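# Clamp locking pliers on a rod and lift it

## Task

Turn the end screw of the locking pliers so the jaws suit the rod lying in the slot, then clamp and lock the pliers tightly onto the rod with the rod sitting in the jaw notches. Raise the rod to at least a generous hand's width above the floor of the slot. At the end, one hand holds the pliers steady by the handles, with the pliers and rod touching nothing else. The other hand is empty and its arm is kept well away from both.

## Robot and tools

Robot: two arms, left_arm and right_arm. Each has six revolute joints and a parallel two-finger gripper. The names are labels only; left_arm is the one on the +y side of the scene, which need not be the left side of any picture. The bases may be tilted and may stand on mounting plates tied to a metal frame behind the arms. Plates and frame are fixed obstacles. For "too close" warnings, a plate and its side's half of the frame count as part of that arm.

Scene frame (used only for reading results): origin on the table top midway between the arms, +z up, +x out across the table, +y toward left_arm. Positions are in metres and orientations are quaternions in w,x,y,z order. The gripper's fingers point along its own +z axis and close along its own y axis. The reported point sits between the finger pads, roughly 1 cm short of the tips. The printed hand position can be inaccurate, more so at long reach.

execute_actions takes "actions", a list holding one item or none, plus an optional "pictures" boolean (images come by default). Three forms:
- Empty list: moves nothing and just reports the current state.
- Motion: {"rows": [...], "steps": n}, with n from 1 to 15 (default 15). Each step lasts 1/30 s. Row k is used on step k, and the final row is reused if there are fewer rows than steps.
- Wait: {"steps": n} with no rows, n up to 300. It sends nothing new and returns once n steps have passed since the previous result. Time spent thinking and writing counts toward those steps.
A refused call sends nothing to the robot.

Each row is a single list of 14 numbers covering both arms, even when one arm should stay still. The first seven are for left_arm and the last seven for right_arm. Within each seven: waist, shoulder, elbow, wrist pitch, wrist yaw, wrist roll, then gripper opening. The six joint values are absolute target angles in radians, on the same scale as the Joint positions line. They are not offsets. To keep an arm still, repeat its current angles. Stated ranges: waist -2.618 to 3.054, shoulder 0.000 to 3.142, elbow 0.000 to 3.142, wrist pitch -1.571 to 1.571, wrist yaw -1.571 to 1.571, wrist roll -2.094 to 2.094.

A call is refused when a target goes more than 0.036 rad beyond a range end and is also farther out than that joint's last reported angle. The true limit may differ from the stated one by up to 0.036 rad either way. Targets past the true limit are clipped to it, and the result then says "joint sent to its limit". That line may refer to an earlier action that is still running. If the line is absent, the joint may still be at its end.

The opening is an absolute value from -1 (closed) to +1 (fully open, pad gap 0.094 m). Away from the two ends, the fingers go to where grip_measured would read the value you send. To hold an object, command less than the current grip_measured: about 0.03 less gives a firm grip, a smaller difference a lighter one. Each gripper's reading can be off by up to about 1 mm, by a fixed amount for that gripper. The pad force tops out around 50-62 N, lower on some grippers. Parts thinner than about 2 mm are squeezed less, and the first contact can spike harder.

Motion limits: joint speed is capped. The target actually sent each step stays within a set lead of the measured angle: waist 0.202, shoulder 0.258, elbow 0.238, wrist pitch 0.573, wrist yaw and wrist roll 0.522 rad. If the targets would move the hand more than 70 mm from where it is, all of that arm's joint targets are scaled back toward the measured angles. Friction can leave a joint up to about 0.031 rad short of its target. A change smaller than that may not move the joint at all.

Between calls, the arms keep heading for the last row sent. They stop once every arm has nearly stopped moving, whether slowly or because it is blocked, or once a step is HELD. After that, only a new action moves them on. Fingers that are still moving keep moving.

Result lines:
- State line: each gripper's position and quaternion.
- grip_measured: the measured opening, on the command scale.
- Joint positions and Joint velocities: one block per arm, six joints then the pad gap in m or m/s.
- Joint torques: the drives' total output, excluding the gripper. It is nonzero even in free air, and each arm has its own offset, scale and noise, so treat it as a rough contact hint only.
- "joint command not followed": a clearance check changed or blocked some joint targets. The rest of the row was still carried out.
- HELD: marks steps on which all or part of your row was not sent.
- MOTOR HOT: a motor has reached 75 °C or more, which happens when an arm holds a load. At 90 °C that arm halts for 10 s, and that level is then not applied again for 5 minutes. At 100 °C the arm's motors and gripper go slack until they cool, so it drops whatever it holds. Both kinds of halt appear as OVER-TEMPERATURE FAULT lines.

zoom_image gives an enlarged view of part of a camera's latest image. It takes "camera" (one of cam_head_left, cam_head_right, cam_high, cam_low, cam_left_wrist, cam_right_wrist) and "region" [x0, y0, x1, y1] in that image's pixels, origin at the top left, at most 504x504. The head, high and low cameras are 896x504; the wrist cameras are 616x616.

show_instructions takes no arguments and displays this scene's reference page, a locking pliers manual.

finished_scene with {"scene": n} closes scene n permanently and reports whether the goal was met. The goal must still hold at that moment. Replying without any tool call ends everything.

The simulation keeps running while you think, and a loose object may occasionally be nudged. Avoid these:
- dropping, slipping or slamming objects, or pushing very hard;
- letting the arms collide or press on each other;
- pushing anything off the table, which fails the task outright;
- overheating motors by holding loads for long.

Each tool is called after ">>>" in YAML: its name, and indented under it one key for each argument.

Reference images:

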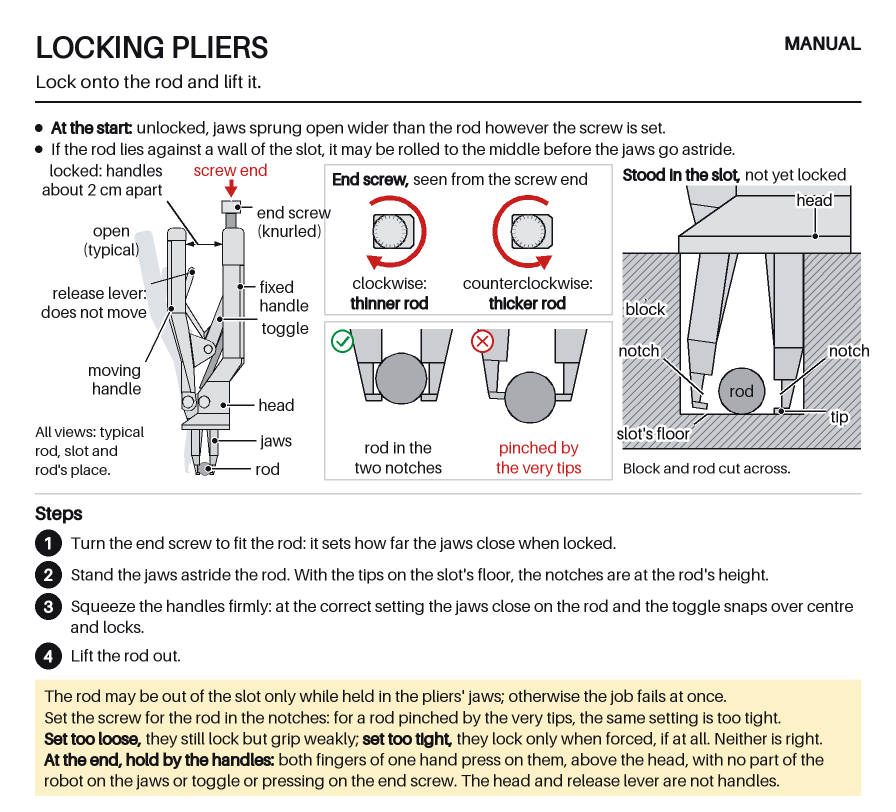

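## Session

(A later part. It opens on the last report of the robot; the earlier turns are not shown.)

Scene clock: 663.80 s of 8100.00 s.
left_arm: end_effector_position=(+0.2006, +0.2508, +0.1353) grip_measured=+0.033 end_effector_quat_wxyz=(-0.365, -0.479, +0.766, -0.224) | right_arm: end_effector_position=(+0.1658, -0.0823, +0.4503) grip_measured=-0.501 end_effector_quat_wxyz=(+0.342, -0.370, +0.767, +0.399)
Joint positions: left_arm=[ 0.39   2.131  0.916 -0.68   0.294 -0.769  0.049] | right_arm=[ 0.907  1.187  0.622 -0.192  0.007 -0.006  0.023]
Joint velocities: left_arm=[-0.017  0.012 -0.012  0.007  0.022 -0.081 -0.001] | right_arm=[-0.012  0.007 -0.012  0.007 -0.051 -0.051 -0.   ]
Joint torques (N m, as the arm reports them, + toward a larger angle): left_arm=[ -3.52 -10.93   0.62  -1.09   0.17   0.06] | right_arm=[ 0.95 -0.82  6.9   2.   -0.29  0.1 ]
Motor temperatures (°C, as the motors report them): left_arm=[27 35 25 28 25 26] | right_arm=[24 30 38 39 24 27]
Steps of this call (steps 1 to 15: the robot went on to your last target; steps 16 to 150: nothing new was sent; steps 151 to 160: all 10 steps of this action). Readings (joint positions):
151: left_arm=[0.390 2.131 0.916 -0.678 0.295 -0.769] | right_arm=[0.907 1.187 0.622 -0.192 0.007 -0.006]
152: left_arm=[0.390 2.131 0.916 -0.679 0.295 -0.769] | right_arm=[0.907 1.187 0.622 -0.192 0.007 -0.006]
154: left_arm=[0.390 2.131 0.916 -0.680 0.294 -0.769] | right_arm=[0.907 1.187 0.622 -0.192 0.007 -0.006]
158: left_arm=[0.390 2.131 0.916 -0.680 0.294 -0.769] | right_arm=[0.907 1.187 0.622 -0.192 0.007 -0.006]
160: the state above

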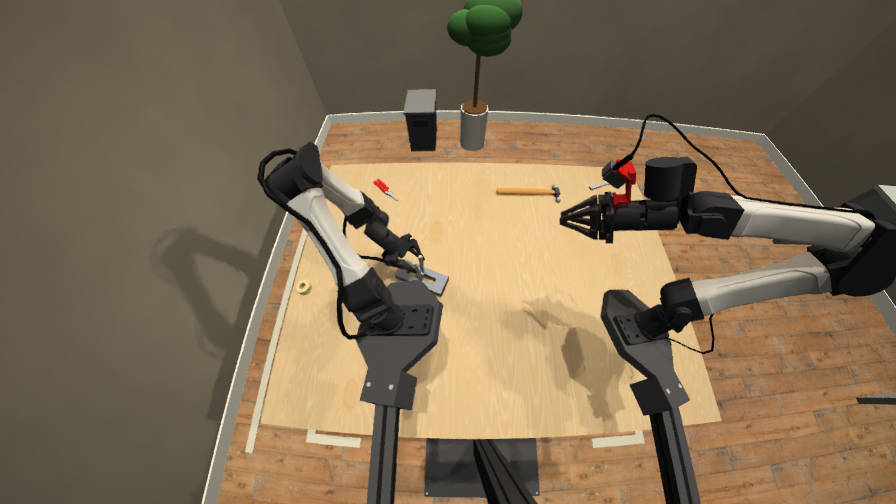

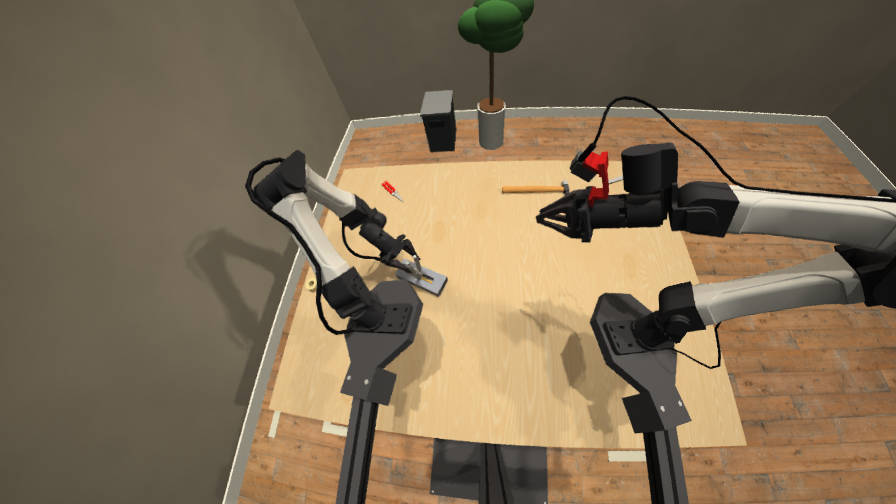

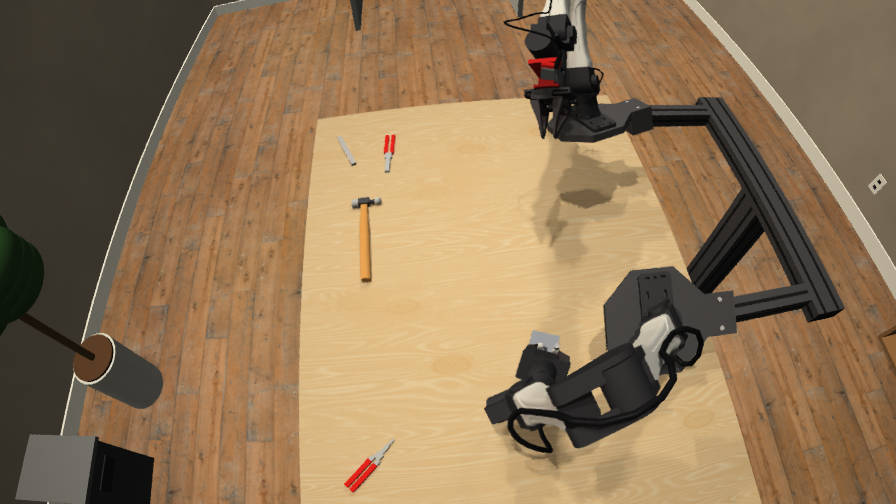

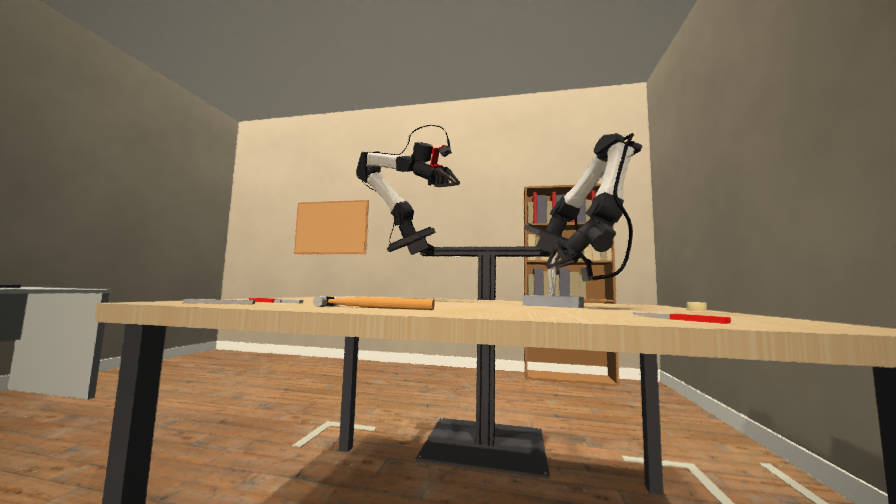

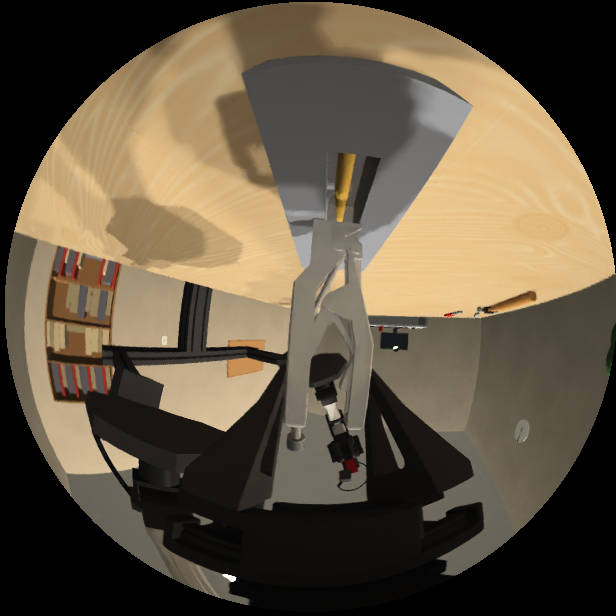

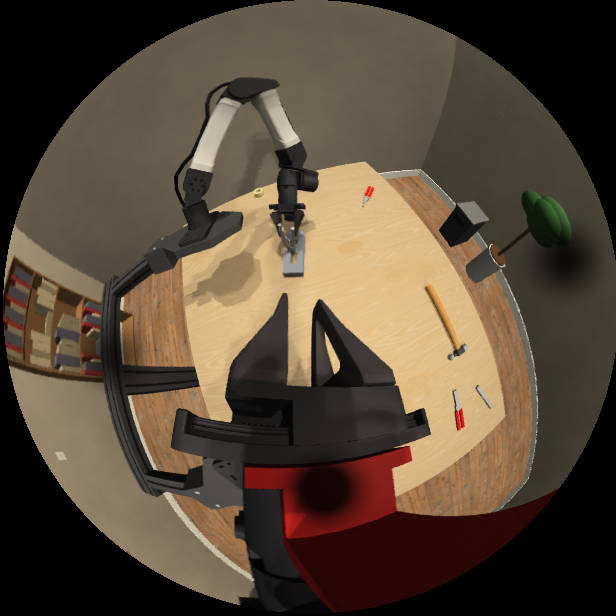

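>>> execute_actions:
  actions:
    - {"rows":[[0.385,2.125,0.91,-0.668,0.30,-0.772,0.05,0.9,1.2,0.6,-0.2,0,0,-0.5],[0.385,2.125,0.91,-0.666,0.302,-0.772,0.07,0.9,1.2,0.6,-0.2,0,0,-0.5],[0.385,2.125,0.91,-0.664,0.304,-0.772,0.09,0.9,1.2,0.6,-0.2,0,0,-0.5],[0.385,2.125,0.91,-0.662,0.306,-0.772,0.11,0.9,1.2,0.6,-0.2,0,0,-0.5],[0.385,2.125,0.91,-0.66,0.308,-0.772,0.13,0.9,1.2,0.6,-0.2,0,0,-0.5],[0.385,2.125,0.91,-0.658,0.31,-0.772,0.16,0.9,1.2,0.6,-0.2,0,0,-0.5],[0.385,2.125,0.91,-0.656,0.312,-0.772,0.19,0.9,1.2,0.6,-0.2,0,0,-0.5],[0.385,2.125,0.91,-0.654,0.314,-0.772,0.22,0.9,1.2,0.6,-0.2,0,0,-0.5],[0.385,2.125,0.91,-0.654,0.314,-0.772,0.26,0.9,1.2,0.6,-0.2,0,0,-0.5],[0.385,2.125,0.91,-0.654,0.314,-0.772,0.32,0.9,1.2,0.6,-0.2,0,0,-0.5],[0.385,2.125,0.91,-0.654,0.314,-0.772,0.42,0.9,1.2,0.6,-0.2,0,0,-0.5],[0.385,2.125,0.91,-0.654,0.314,-0.772,0.55,0.9,1.2,0.6,-0.2,0,0,-0.5],[0.385,2.125,0.91,-0.654,0.314,-0.772,0.7,0.9,1.2,0.6,-0.2,0,0,-0.5],[0.385,2.125,0.91,-0.654,0.314,-0.772,0.85,0.9,1.2,0.6,-0.2,0,0,-0.5],[0.385,2.125,0.91,-0.654,0.314,-0.772,0.95,0.9,1.2,0.6,-0.2,0,0,-0.5]],"steps":15}
  pictures: false

>>> execute_actions:
  actions:
    - {"rows":[[0.38,2.115,0.90,-0.70,0.314,-0.78,0.95,0.9,1.2,0.6,-0.2,0,0,-0.5],[0.375,2.10,0.895,-0.72,0.316,-0.785,0.95,0.9,1.2,0.6,-0.2,0,0,-0.5],[0.369,2.08,0.89,-0.74,0.318,-0.79,0.95,0.9,1.2,0.6,-0.2,0,0,-0.5],[0.362,2.057,0.885,-0.76,0.32,-0.797,0.95,0.9,1.2,0.6,-0.2,0,0,-0.5],[0.355,2.034,0.88,-0.78,0.322,-0.804,0.95,0.9,1.2,0.6,-0.2,0,0,-0.5],[0.348,2.011,0.876,-0.80,0.324,-0.811,0.95,0.9,1.2,0.6,-0.2,0,0,-0.5],[0.341,1.988,0.872,-0.818,0.326,-0.818,0.95,0.9,1.2,0.6,-0.2,0,0,-0.5],[0.334,1.965,0.869,-0.836,0.328,-0.825,0.95,0.9,1.2,0.6,-0.2,0,0,-0.5],[0.327,1.942,0.866,-0.854,0.33,-0.832,0.95,0.9,1.2,0.6,-0.2,0,0,-0.5],[0.32,1.919,0.864,-0.872,0.332,-0.839,0.95,0.9,1.2,0.6,-0.2,0,0,-0.5],[0.313,1.896,0.862,-0.89,0.334,-0.846,0.95,0.9,1.2,0.6,-0.2,0,0,-0.5],[0.306,1.873,0.86,-0.905,0.336,-0.853,0.95,0.9,1.2,0.6,-0.2,0,0,-0.5],[0.299,1.85,0.86,-0.92,0.338,-0.86,0.95,0.9,1.2,0.6,-0.2,0,0,-0.5],[0.292,1.827,0.86,-0.93,0.34,-0.867,0.95,0.9,1.2,0.6,-0.2,0,0,-0.5],[0.285,1.805,0.86,-0.935,0.34,-0.874,0.95,0.9,1.2,0.6,-0.2,0,0,-0.5]],"steps":15}
  pictures: false

>>> execute_actions:
  actions:
    - {"steps":8}

Scene clock: 707.53 s of 8100.00 s.
left_arm: end_effector_position=(+0.2031, +0.2497, +0.1352) grip_measured=+0.888 end_effector_quat_wxyz=(-0.363, -0.481, +0.765, -0.230) | right_arm: end_effector_position=(+0.1658, -0.0823, +0.4503) grip_measured=-0.501 end_effector_quat_wxyz=(+0.342, -0.370, +0.767, +0.399)
Joint positions: left_arm=[ 0.39   2.131  0.916 -0.672  0.305 -0.769  0.089] | right_arm=[ 0.907  1.187  0.622 -0.192  0.007 -0.006  0.023]
Joint velocities: left_arm=[-0.022 -0.002 -0.002 -0.007 -0.022  0.037  0.122] | right_arm=[-0.027  0.002 -0.002 -0.007 -0.051  0.007 -0.001]
Joint torques (N m, as the arm reports them, + toward a larger angle): left_arm=[ -3.49 -10.96   0.62  -0.73   0.41   0.06] | right_arm=[ 1.09 -0.77  6.92  1.97 -0.3   0.15]
Motor temperatures (°C, as the motors report them): left_arm=[27 36 25 28 24 26] | right_arm=[24 29 38 40 24 27]
Steps of this call (steps 1 to 15: the robot went on to your last target; steps 16 to 1297: nothing new was sent; steps 1298 to 1312: all 15 steps of this action). Readings (joint positions):
1298: left_arm=[0.390 2.131 0.916 -0.680 0.293 -0.769] | right_arm=[0.907 1.187 0.622 -0.192 0.007 -0.006]
1299: left_arm=[0.390 2.131 0.916 -0.680 0.294 -0.769] | right_arm=[0.907 1.187 0.622 -0.192 0.007 -0.006]
1301: left_arm=[0.390 2.131 0.916 -0.680 0.295 -0.769] | right_arm=[0.907 1.187 0.622 -0.192 0.007 -0.006]
1305: left_arm=[0.390 2.131 0.916 -0.677 0.299 -0.769] | right_arm=[0.907 1.187 0.622 -0.192 0.007 -0.006]
1312: the state above

Scene clock: 708.03 s of 8100.00 s.
left_arm: end_effector_position=(+0.2077, +0.2542, +0.2080) grip_measured=+0.948 end_effector_quat_wxyz=(-0.352, -0.477, +0.770, -0.233) | right_arm: end_effector_position=(+0.1658, -0.0823, +0.4503) grip_measured=-0.501 end_effector_quat_wxyz=(+0.342, -0.370, +0.767, +0.399)
Joint positions: left_arm=[ 0.307  1.853  0.881 -0.87   0.326 -0.84   0.092] | right_arm=[ 0.907  1.187  0.622 -0.192  0.007 -0.006  0.023]
Joint velocities: left_arm=[-0.203 -0.628 -0.042 -0.315  0.095 -0.198  0.   ] | right_arm=[ 0.002  0.022 -0.012  0.037 -0.037  0.022  0.   ]
Joint torques (N m, as the arm reports them, + toward a larger angle): left_arm=[ -3.74 -10.42   1.32  -0.86   0.42   0.04] | right_arm=[ 1.11 -0.78  7.08  1.99 -0.32  0.1 ]
Motor temperatures (°C, as the motors report them): left_arm=[27 36 25 28 24 26] | right_arm=[24 29 38 40 24 27]
Steps of this call (steps 1 to 15: all 15 steps of this action). Readings (joint positions):
1: left_arm=[0.390 2.131 0.916 -0.673 0.305 -0.770] | right_arm=[0.907 1.187 0.622 -0.192 0.007 -0.006]
2: left_arm=[0.390 2.129 0.916 -0.678 0.306 -0.771] | right_arm=[0.907 1.187 0.622 -0.192 0.007 -0.006]
4: left_arm=[0.386 2.109 0.910 -0.696 0.306 -0.777] | right_arm=[0.907 1.187 0.622 -0.192 0.007 -0.006]
8: left_arm=[0.358 2.018 0.892 -0.757 0.312 -0.796] | right_arm=[0.907 1.187 0.622 -0.192 0.007 -0.006]
15: the state above

Scene clock: 708.30 s of 8100.00 s.
left_arm: end_effector_position=(+0.2059, +0.2546, +0.2217) grip_measured=+0.948 end_effector_quat_wxyz=(-0.357, -0.481, +0.767, -0.232) | right_arm: end_effector_position=(+0.1658, -0.0823, +0.4503) grip_measured=-0.501 end_effector_quat_wxyz=(+0.342, -0.370, +0.767, +0.399)
Joint positions: left_arm=[ 0.294  1.807  0.88  -0.917  0.333 -0.863  0.092] | right_arm=[ 0.907  1.187  0.622 -0.192  0.007 -0.006  0.023]
Joint velocities: left_arm=[ 0.007 -0.007  0.002 -0.095  0.022 -0.007 -0.   ] | right_arm=[-0.012  0.002  0.007  0.022  0.037 -0.037  0.   ]
Joint torques (N m, as the arm reports them, + toward a larger angle): left_arm=[-3.58 -9.59  1.42 -0.86  0.42  0.04] | right_arm=[ 1.08 -0.83  6.99  1.97 -0.3   0.13]
Motor temperatures (°C, as the motors report them): left_arm=[27 36 25 28 24 26] | right_arm=[24 29 38 40 24 27]
Steps of this call (steps 1 to 8: the robot went on to your last target). Readings (joint positions):
1: left_arm=[0.301 1.833 0.880 -0.882 0.328 -0.845] | right_arm=[0.907 1.187 0.622 -0.192 0.007 -0.006]
2: left_arm=[0.296 1.818 0.880 -0.891 0.330 -0.850] | right_arm=[0.907 1.187 0.622 -0.192 0.007 -0.006]
4: left_arm=[0.294 1.807 0.880 -0.903 0.332 -0.857] | right_arm=[0.907 1.187 0.622 -0.192 0.007 -0.006]
8: the state above

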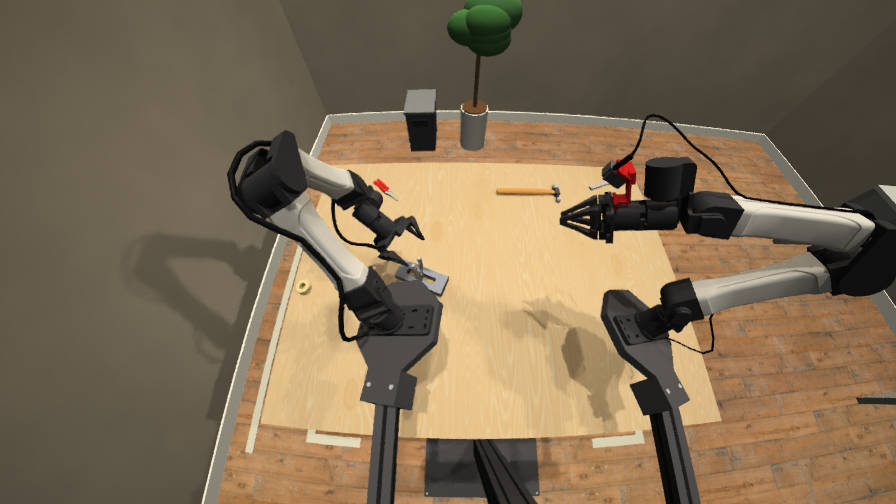

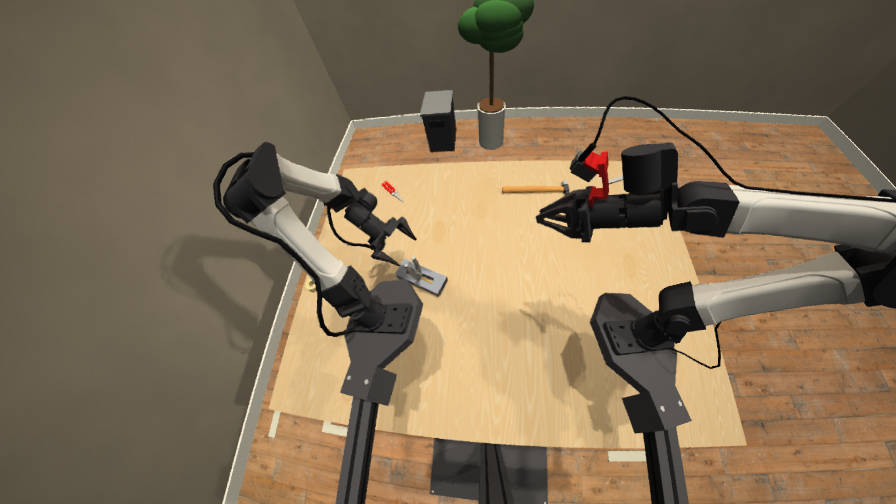

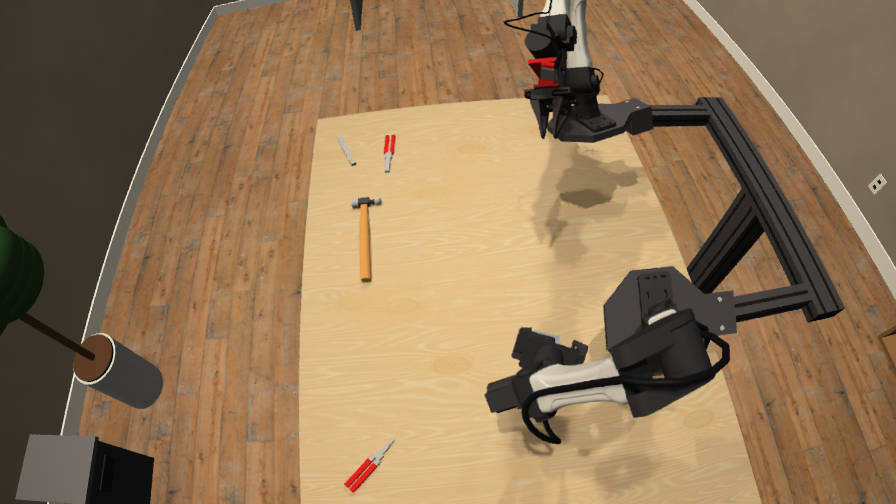

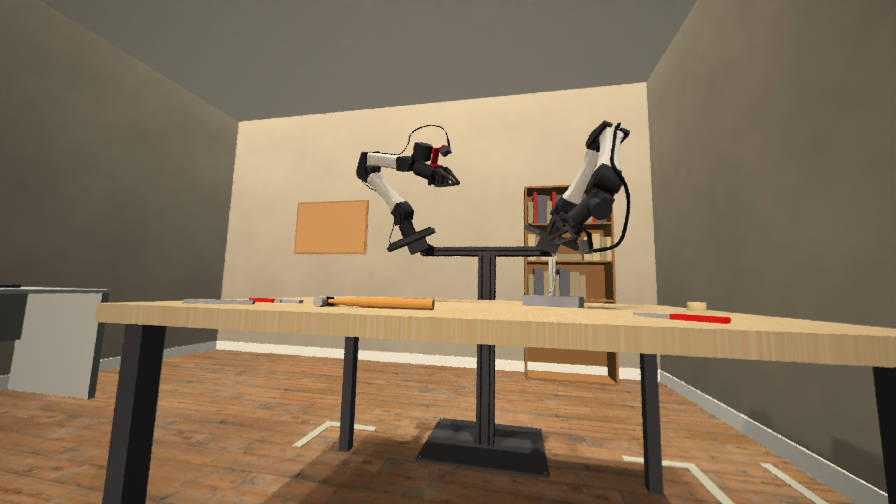

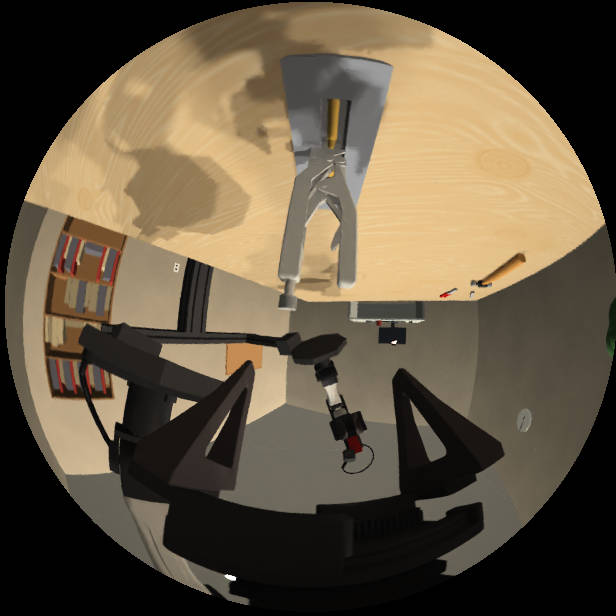

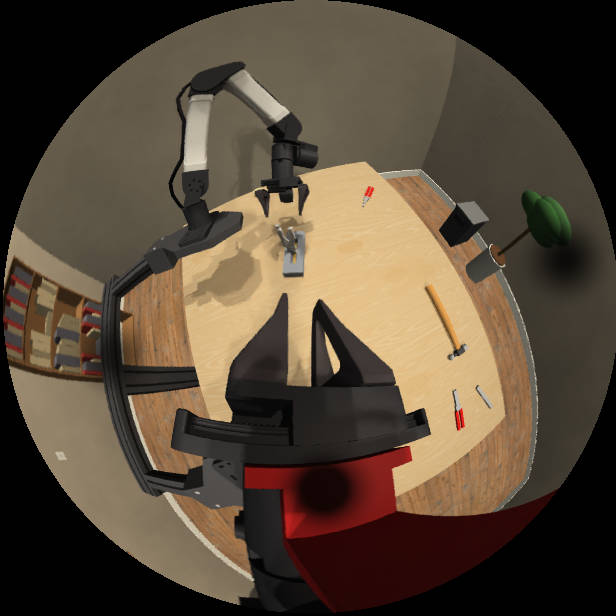

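>>> execute_actions:
  actions:
    - {"rows":[[0.27,1.79,0.85,-0.91,0.30,-0.89,0.8,0.9,1.2,0.6,-0.2,0,0,-0.5],[0.25,1.775,0.84,-0.90,0.27,-0.91,0.65,0.9,1.2,0.6,-0.2,0,0,-0.5],[0.23,1.76,0.83,-0.89,0.24,-0.93,0.5,0.9,1.2,0.6,-0.2,0,0,-0.5],[0.205,1.745,0.815,-0.88,0.21,-0.95,0.35,0.9,1.2,0.6,-0.2,0,0,-0.5],[0.18,1.73,0.80,-0.87,0.18,-0.97,0.2,0.9,1.2,0.6,-0.2,0,0,-0.5],[0.155,1.715,0.785,-0.86,0.15,-0.99,0.05,0.9,1.2,0.6,-0.2,0,0,-0.5],[0.13,1.70,0.77,-0.85,0.12,-1.01,-0.1,0.9,1.2,0.6,-0.2,0,0,-0.5],[0.105,1.685,0.755,-0.84,0.09,-1.03,-0.25,0.9,1.2,0.6,-0.2,0,0,-0.5],[0.08,1.67,0.74,-0.83,0.06,-1.05,-0.4,0.9,1.2,0.6,-0.2,0,0,-0.5],[0.055,1.655,0.725,-0.82,0.03,-1.07,-0.45,0.9,1.2,0.6,-0.2,0,0,-0.5],[0.03,1.64,0.71,-0.81,0.0,-1.09,-0.45,0.9,1.2,0.6,-0.2,0,0,-0.5],[0.005,1.625,0.695,-0.80,-0.03,-1.11,-0.45,0.9,1.2,0.6,-0.2,0,0,-0.5],[-0.02,1.61,0.68,-0.79,-0.06,-1.13,-0.45,0.9,1.2,0.6,-0.2,0,0,-0.5],[-0.045,1.595,0.665,-0.78,-0.09,-1.15,-0.45,0.9,1.2,0.6,-0.2,0,0,-0.5],[-0.07,1.58,0.65,-0.77,-0.12,-1.17,-0.45,0.9,1.2,0.6,-0.2,0,0,-0.5]],"steps":15}
  pictures: false

>>> execute_actions:
  actions:
    - {"rows":[[-0.095,1.565,0.635,-0.76,-0.15,-1.19,-0.45,0.9,1.2,0.6,-0.2,0,0,-0.5],[-0.12,1.55,0.62,-0.745,-0.18,-1.21,-0.45,0.9,1.2,0.6,-0.2,0,0,-0.5],[-0.145,1.535,0.605,-0.73,-0.21,-1.23,-0.45,0.9,1.2,0.6,-0.2,0,0,-0.5],[-0.17,1.52,0.59,-0.71,-0.24,-1.25,-0.45,0.9,1.2,0.6,-0.2,0,0,-0.5],[-0.19,1.51,0.575,-0.69,-0.27,-1.27,-0.45,0.9,1.2,0.6,-0.2,0,0,-0.5],[-0.21,1.50,0.56,-0.67,-0.30,-1.29,-0.45,0.9,1.2,0.6,-0.2,0,0,-0.5],[-0.23,1.497,0.545,-0.65,-0.33,-1.31,-0.45,0.9,1.2,0.6,-0.2,0,0,-0.5],[-0.25,1.497,0.53,-0.63,-0.36,-1.33,-0.45,0.9,1.2,0.6,-0.2,0,0,-0.5],[-0.265,1.497,0.515,-0.61,-0.39,-1.35,-0.45,0.9,1.2,0.6,-0.2,0,0,-0.5],[-0.28,1.497,0.50,-0.59,-0.415,-1.37,-0.45,0.9,1.2,0.6,-0.2,0,0,-0.5],[-0.29,1.497,0.49,-0.57,-0.435,-1.39,-0.45,0.9,1.2,0.6,-0.2,0,0,-0.5],[-0.297,1.497,0.48,-0.55,-0.45,-1.40,-0.45,0.9,1.2,0.6,-0.2,0,0,-0.5],[-0.299,1.497,0.472,-0.53,-0.46,-1.41,-0.45,0.9,1.2,0.6,-0.2,0,0,-0.5],[-0.299,1.497,0.466,-0.52,-0.465,-1.41,-0.45,0.9,1.2,0.6,-0.2,0,0,-0.5],[-0.299,1.497,0.466,-0.513,-0.465,-1.41,-0.45,0.9,1.2,0.6,-0.2,0,0,-0.5]],"steps":15}
  pictures: false

>>> execute_actions:
  actions:
    - {"steps":15}

Scene clock: 731.30 s of 8100.00 s.
left_arm: end_effector_position=(+0.1696, +0.2436, +0.2267) grip_measured=-0.448 end_effector_quat_wxyz=(-0.250, -0.439, +0.858, -0.094) | right_arm: end_effector_position=(+0.1658, -0.0823, +0.4503) grip_measured=-0.501 end_effector_quat_wxyz=(+0.342, -0.370, +0.767, +0.399)
Joint positions: left_arm=[-0.02   1.617  0.695 -0.824  0.012 -1.082  0.026] | right_arm=[ 0.907  1.187  0.622 -0.192  0.007 -0.006  0.023]
Joint velocities: left_arm=[-0.701 -0.432 -0.447  0.315 -0.901 -0.623  0.   ] | right_arm=[-0.007 -0.017 -0.022 -0.037  0.007  0.051 -0.001]
Joint torques (N m, as the arm reports them, + toward a larger angle): left_arm=[-3.28 -7.96  2.6  -0.19  0.18  0.06] | right_arm=[ 1.4  -0.92  7.1   1.99 -0.32  0.11]
Motor temperatures (°C, as the motors report them): left_arm=[27 36 25 28 25 26] | right_arm=[24 29 38 40 24 27]
Steps of this call (steps 1 to 30: the robot went on to your last target; steps 31 to 675: nothing new was sent; steps 676 to 690: all 15 steps of this action). Readings (joint positions):
676: left_arm=[0.292 1.807 0.879 -0.923 0.329 -0.871] | right_arm=[0.907 1.187 0.622 -0.192 0.007 -0.006]
677: left_arm=[0.286 1.803 0.874 -0.920 0.320 -0.876] | right_arm=[0.907 1.187 0.622 -0.192 0.007 -0.006]
679: left_arm=[0.258 1.783 0.855 -0.910 0.289 -0.896] | right_arm=[0.907 1.187 0.622 -0.192 0.007 -0.006]
683: left_arm=[0.157 1.721 0.801 -0.884 0.203 -0.954] | right_arm=[0.907 1.187 0.622 -0.192 0.007 -0.006]
690: the state above

Scene clock: 731.80 s of 8100.00 s.
left_arm: end_effector_position=(+0.1688, +0.2582, +0.2107) grip_measured=-0.448 end_effector_quat_wxyz=(-0.041, -0.467, +0.884, +0.004) | right_arm: end_effector_position=(+0.1658, -0.0823, +0.4503) grip_measured=-0.501 end_effector_quat_wxyz=(+0.342, -0.370, +0.767, +0.399)
Joint positions: left_arm=[-0.287  1.508  0.49  -0.594 -0.394 -1.36   0.026] | right_arm=[ 0.907  1.187  0.622 -0.192  0.007 -0.006  0.023]
Joint velocities: left_arm=[-0.042  0.002 -0.178  0.432 -0.403 -0.271  0.001] | right_arm=[ 0.002  0.002  0.002 -0.037 -0.007  0.022 -0.001]
Joint torques (N m, as the arm reports them, + toward a larger angle): left_arm=[-3.07 -6.06  3.64  0.44 -0.08  0.06] | right_arm=[ 1.12 -0.66  6.9   1.99 -0.29  0.1 ]
Motor temperatures (°C, as the motors report them): left_arm=[27 36 25 28 25 26] | right_arm=[24 29 38 40 24 27]
Steps of this call (steps 1 to 15: all 15 steps of this action). Readings (joint positions):
1: left_arm=[-0.044 1.602 0.680 -0.815 -0.017 -1.102] | right_arm=[0.907 1.187 0.622 -0.192 0.007 -0.006]
2: left_arm=[-0.070 1.587 0.665 -0.804 -0.046 -1.121] | right_arm=[0.907 1.187 0.622 -0.192 0.007 -0.006]
4: left_arm=[-0.119 1.557 0.634 -0.781 -0.106 -1.161] | right_arm=[0.907 1.187 0.622 -0.192 0.007 -0.006]
8: left_arm=[-0.208 1.512 0.576 -0.718 -0.225 -1.240] | right_arm=[0.907 1.187 0.622 -0.192 0.007 -0.006]
15: the state above

Scene clock: 732.30 s of 8100.00 s.
left_arm: end_effector_position=(+0.1847, +0.2629, +0.2091) grip_measured=-0.448 end_effector_quat_wxyz=(+0.001, -0.496, +0.868, +0.003) | right_arm: end_effector_position=(+0.1658, -0.0823, +0.4503) grip_measured=-0.501 end_effector_quat_wxyz=(+0.342, -0.370, +0.767, +0.399)
Joint positions: left_arm=[-0.288  1.508  0.484 -0.527 -0.456 -1.402  0.026] | right_arm=[ 0.907  1.187  0.622 -0.192  0.007 -0.006  0.023]
Joint velocities: left_arm=[-0.012 -0.002  0.007  0.022  0.007 -0.037  0.001] | right_arm=[-0.017  0.022 -0.007 -0.007 -0.007  0.037 -0.001]
Joint torques (N m, as the arm reports them, + toward a larger angle): left_arm=[-3.21 -6.16  3.28  0.45 -0.12  0.04] | right_arm=[ 0.95 -0.82  6.94  1.97 -0.31  0.08]
Motor temperatures (°C, as the motors report them): left_arm=[27 35 25 28 25 26] | right_arm=[24 29 38 40 24 27]
Steps of this call (steps 1 to 15: the robot went on to your last target). Readings (joint positions):
1: left_arm=[-0.288 1.508 0.485 -0.583 -0.407 -1.369] | right_arm=[0.907 1.187 0.622 -0.192 0.007 -0.006]
2: left_arm=[-0.288 1.508 0.484 -0.573 -0.417 -1.376] | right_arm=[0.907 1.187 0.622 -0.192 0.007 -0.006]
4: left_arm=[-0.288 1.508 0.484 -0.556 -0.432 -1.386] | right_arm=[0.907 1.187 0.622 -0.192 0.007 -0.006]
8: left_arm=[-0.288 1.508 0.484 -0.536 -0.448 -1.397] | right_arm=[0.907 1.187 0.622 -0.192 0.007 -0.006]
15: the state above

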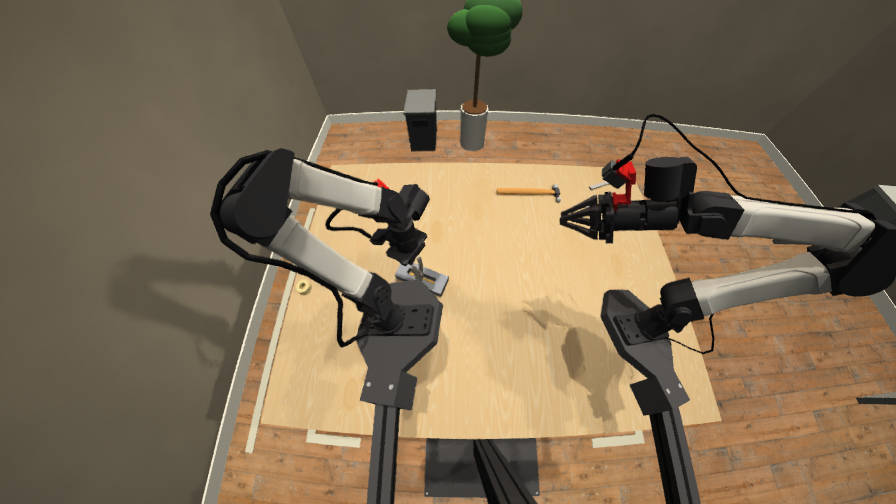

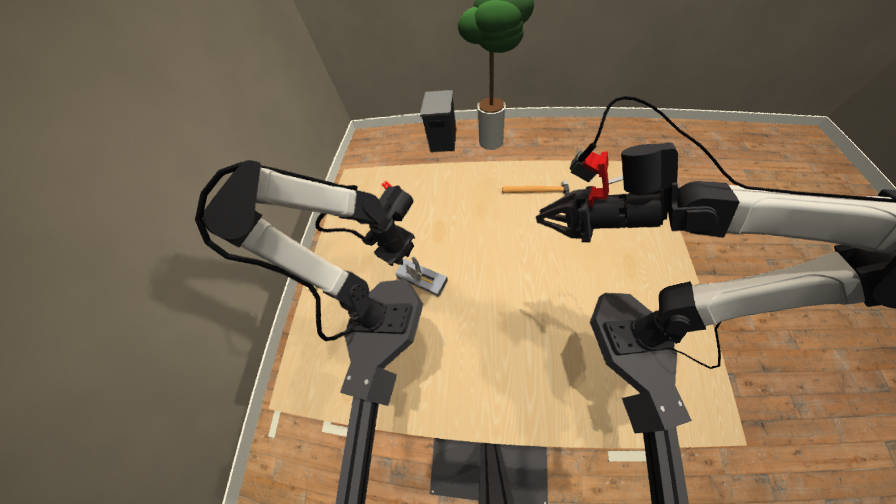

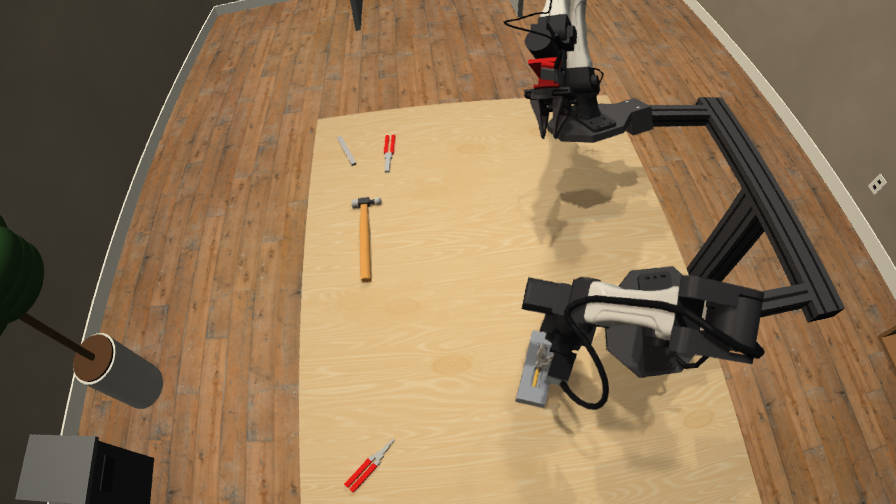

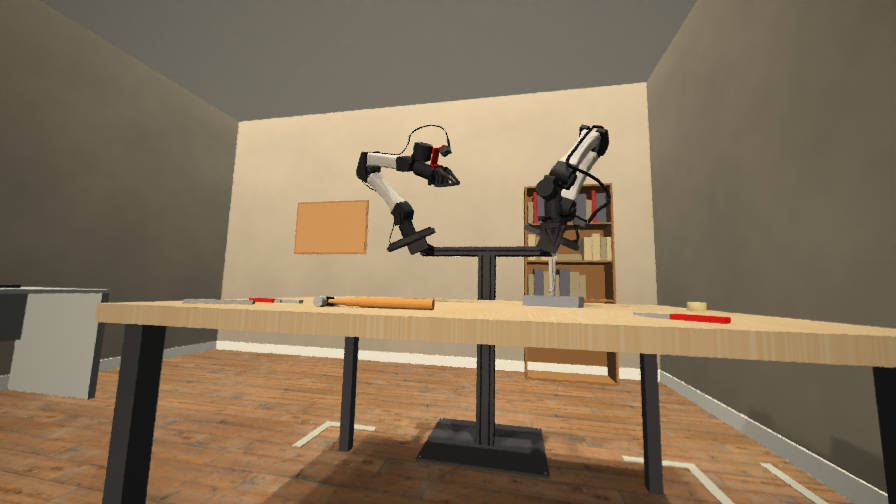

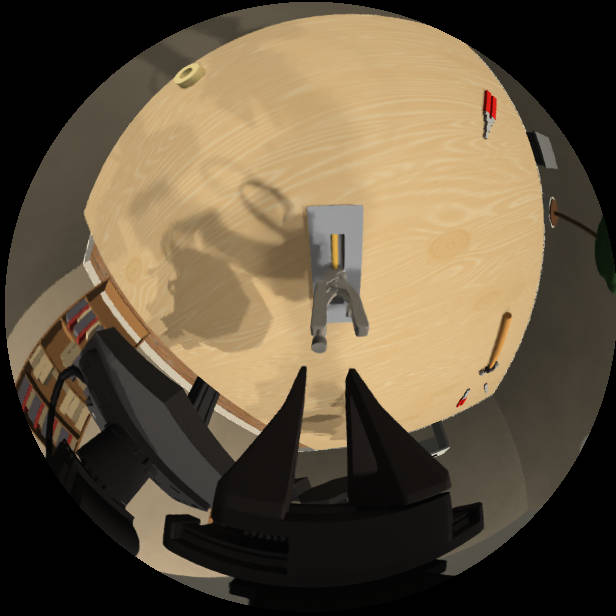

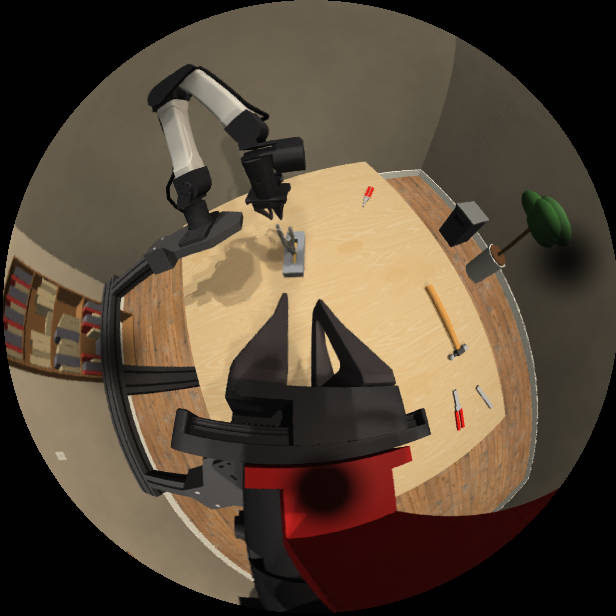

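>>> execute_actions:
  actions: []

Scene clock: 753.00 s of 8100.00 s.
left_arm: end_effector_position=(+0.1853, +0.2631, +0.2091) grip_measured=-0.448 end_effector_quat_wxyz=(+0.002, -0.497, +0.868, +0.003) | right_arm: end_effector_position=(+0.1658, -0.0823, +0.4503) grip_measured=-0.501 end_effector_quat_wxyz=(+0.342, -0.370, +0.767, +0.399)
Joint positions: left_arm=[-0.288  1.508  0.484 -0.525 -0.459 -1.404  0.026] | right_arm=[ 0.907  1.187  0.622 -0.192  0.007 -0.006  0.023]
Joint velocities: left_arm=[-0.007 -0.002 -0.017 -0.022 -0.051  0.066  0.   ] | right_arm=[-0.012 -0.002 -0.007 -0.022 -0.007 -0.11   0.001]
Joint torques (N m, as the arm reports them, + toward a larger angle): left_arm=[-3.2  -6.15  3.29  0.45 -0.13  0.04] | right_arm=[ 0.9  -0.82  6.9   1.96 -0.34  0.13]
Motor temperatures (°C, as the motors report them): left_arm=[27 34 25 27 24 26] | right_arm=[24 29 38 40 24 27]
Steps of this call (steps 1 to 15: the robot went on to your last target; steps 16 to 621: nothing new was sent). Readings (joint positions):
1: left_arm=[-0.288 1.508 0.484 -0.527 -0.457 -1.403] | right_arm=[0.907 1.187 0.622 -0.192 0.007 -0.006]
2: left_arm=[-0.288 1.508 0.484 -0.527 -0.457 -1.403] | right_arm=[0.907 1.187 0.622 -0.192 0.007 -0.006]
4: left_arm=[-0.288 1.508 0.484 -0.526 -0.458 -1.404] | right_arm=[0.907 1.187 0.622 -0.192 0.007 -0.006]
8: left_arm=[-0.288 1.508 0.484 -0.526 -0.458 -1.404] | right_arm=[0.907 1.187 0.622 -0.192 0.007 -0.006]
621: the state above
All arms were judged still, so your last target was given up. Only a new action makes them travel on or press farther. Fingers that are still opening or closing keep moving.

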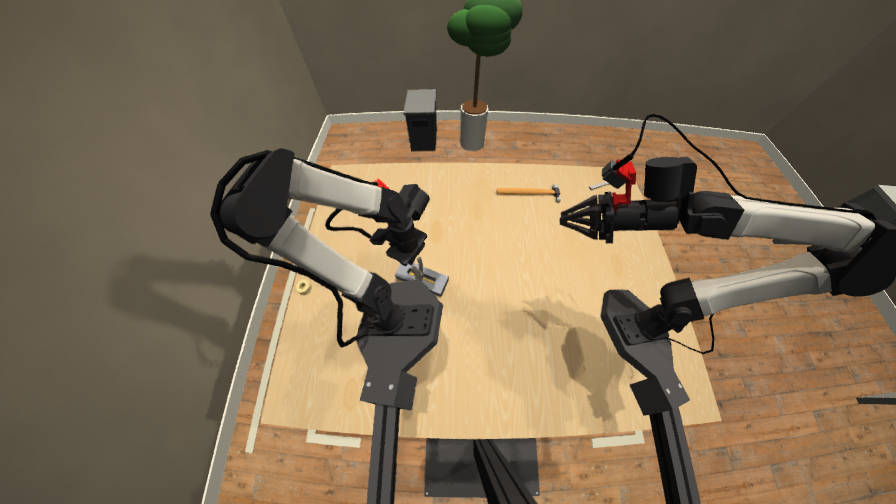

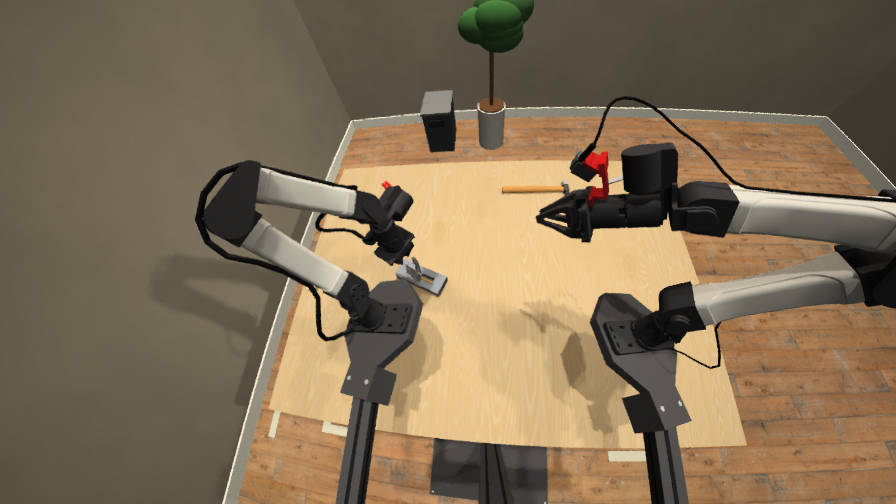

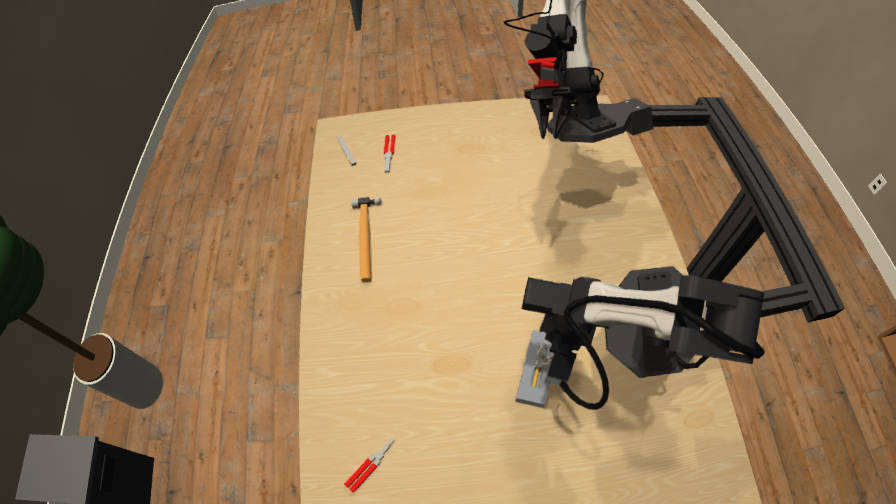

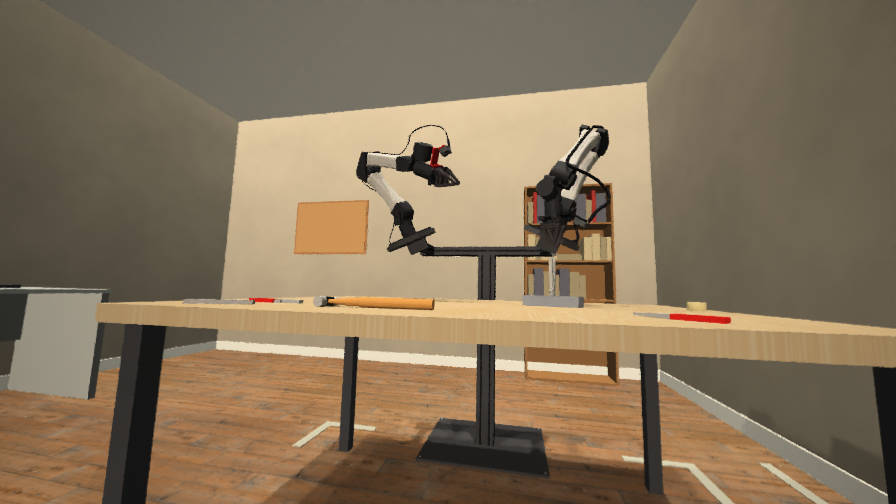

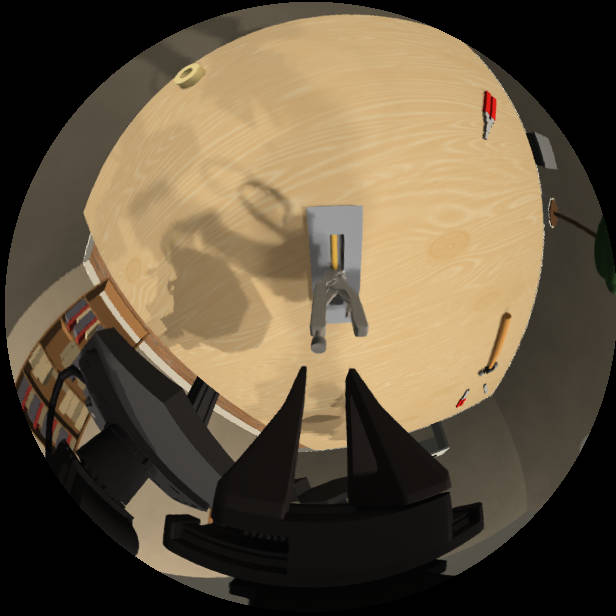

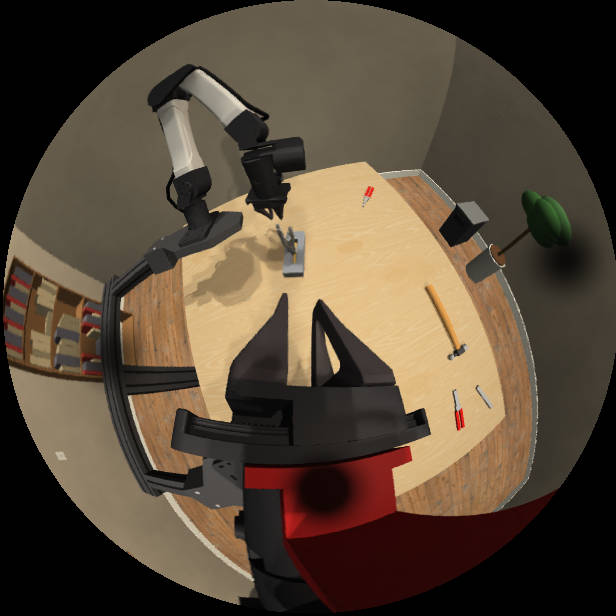

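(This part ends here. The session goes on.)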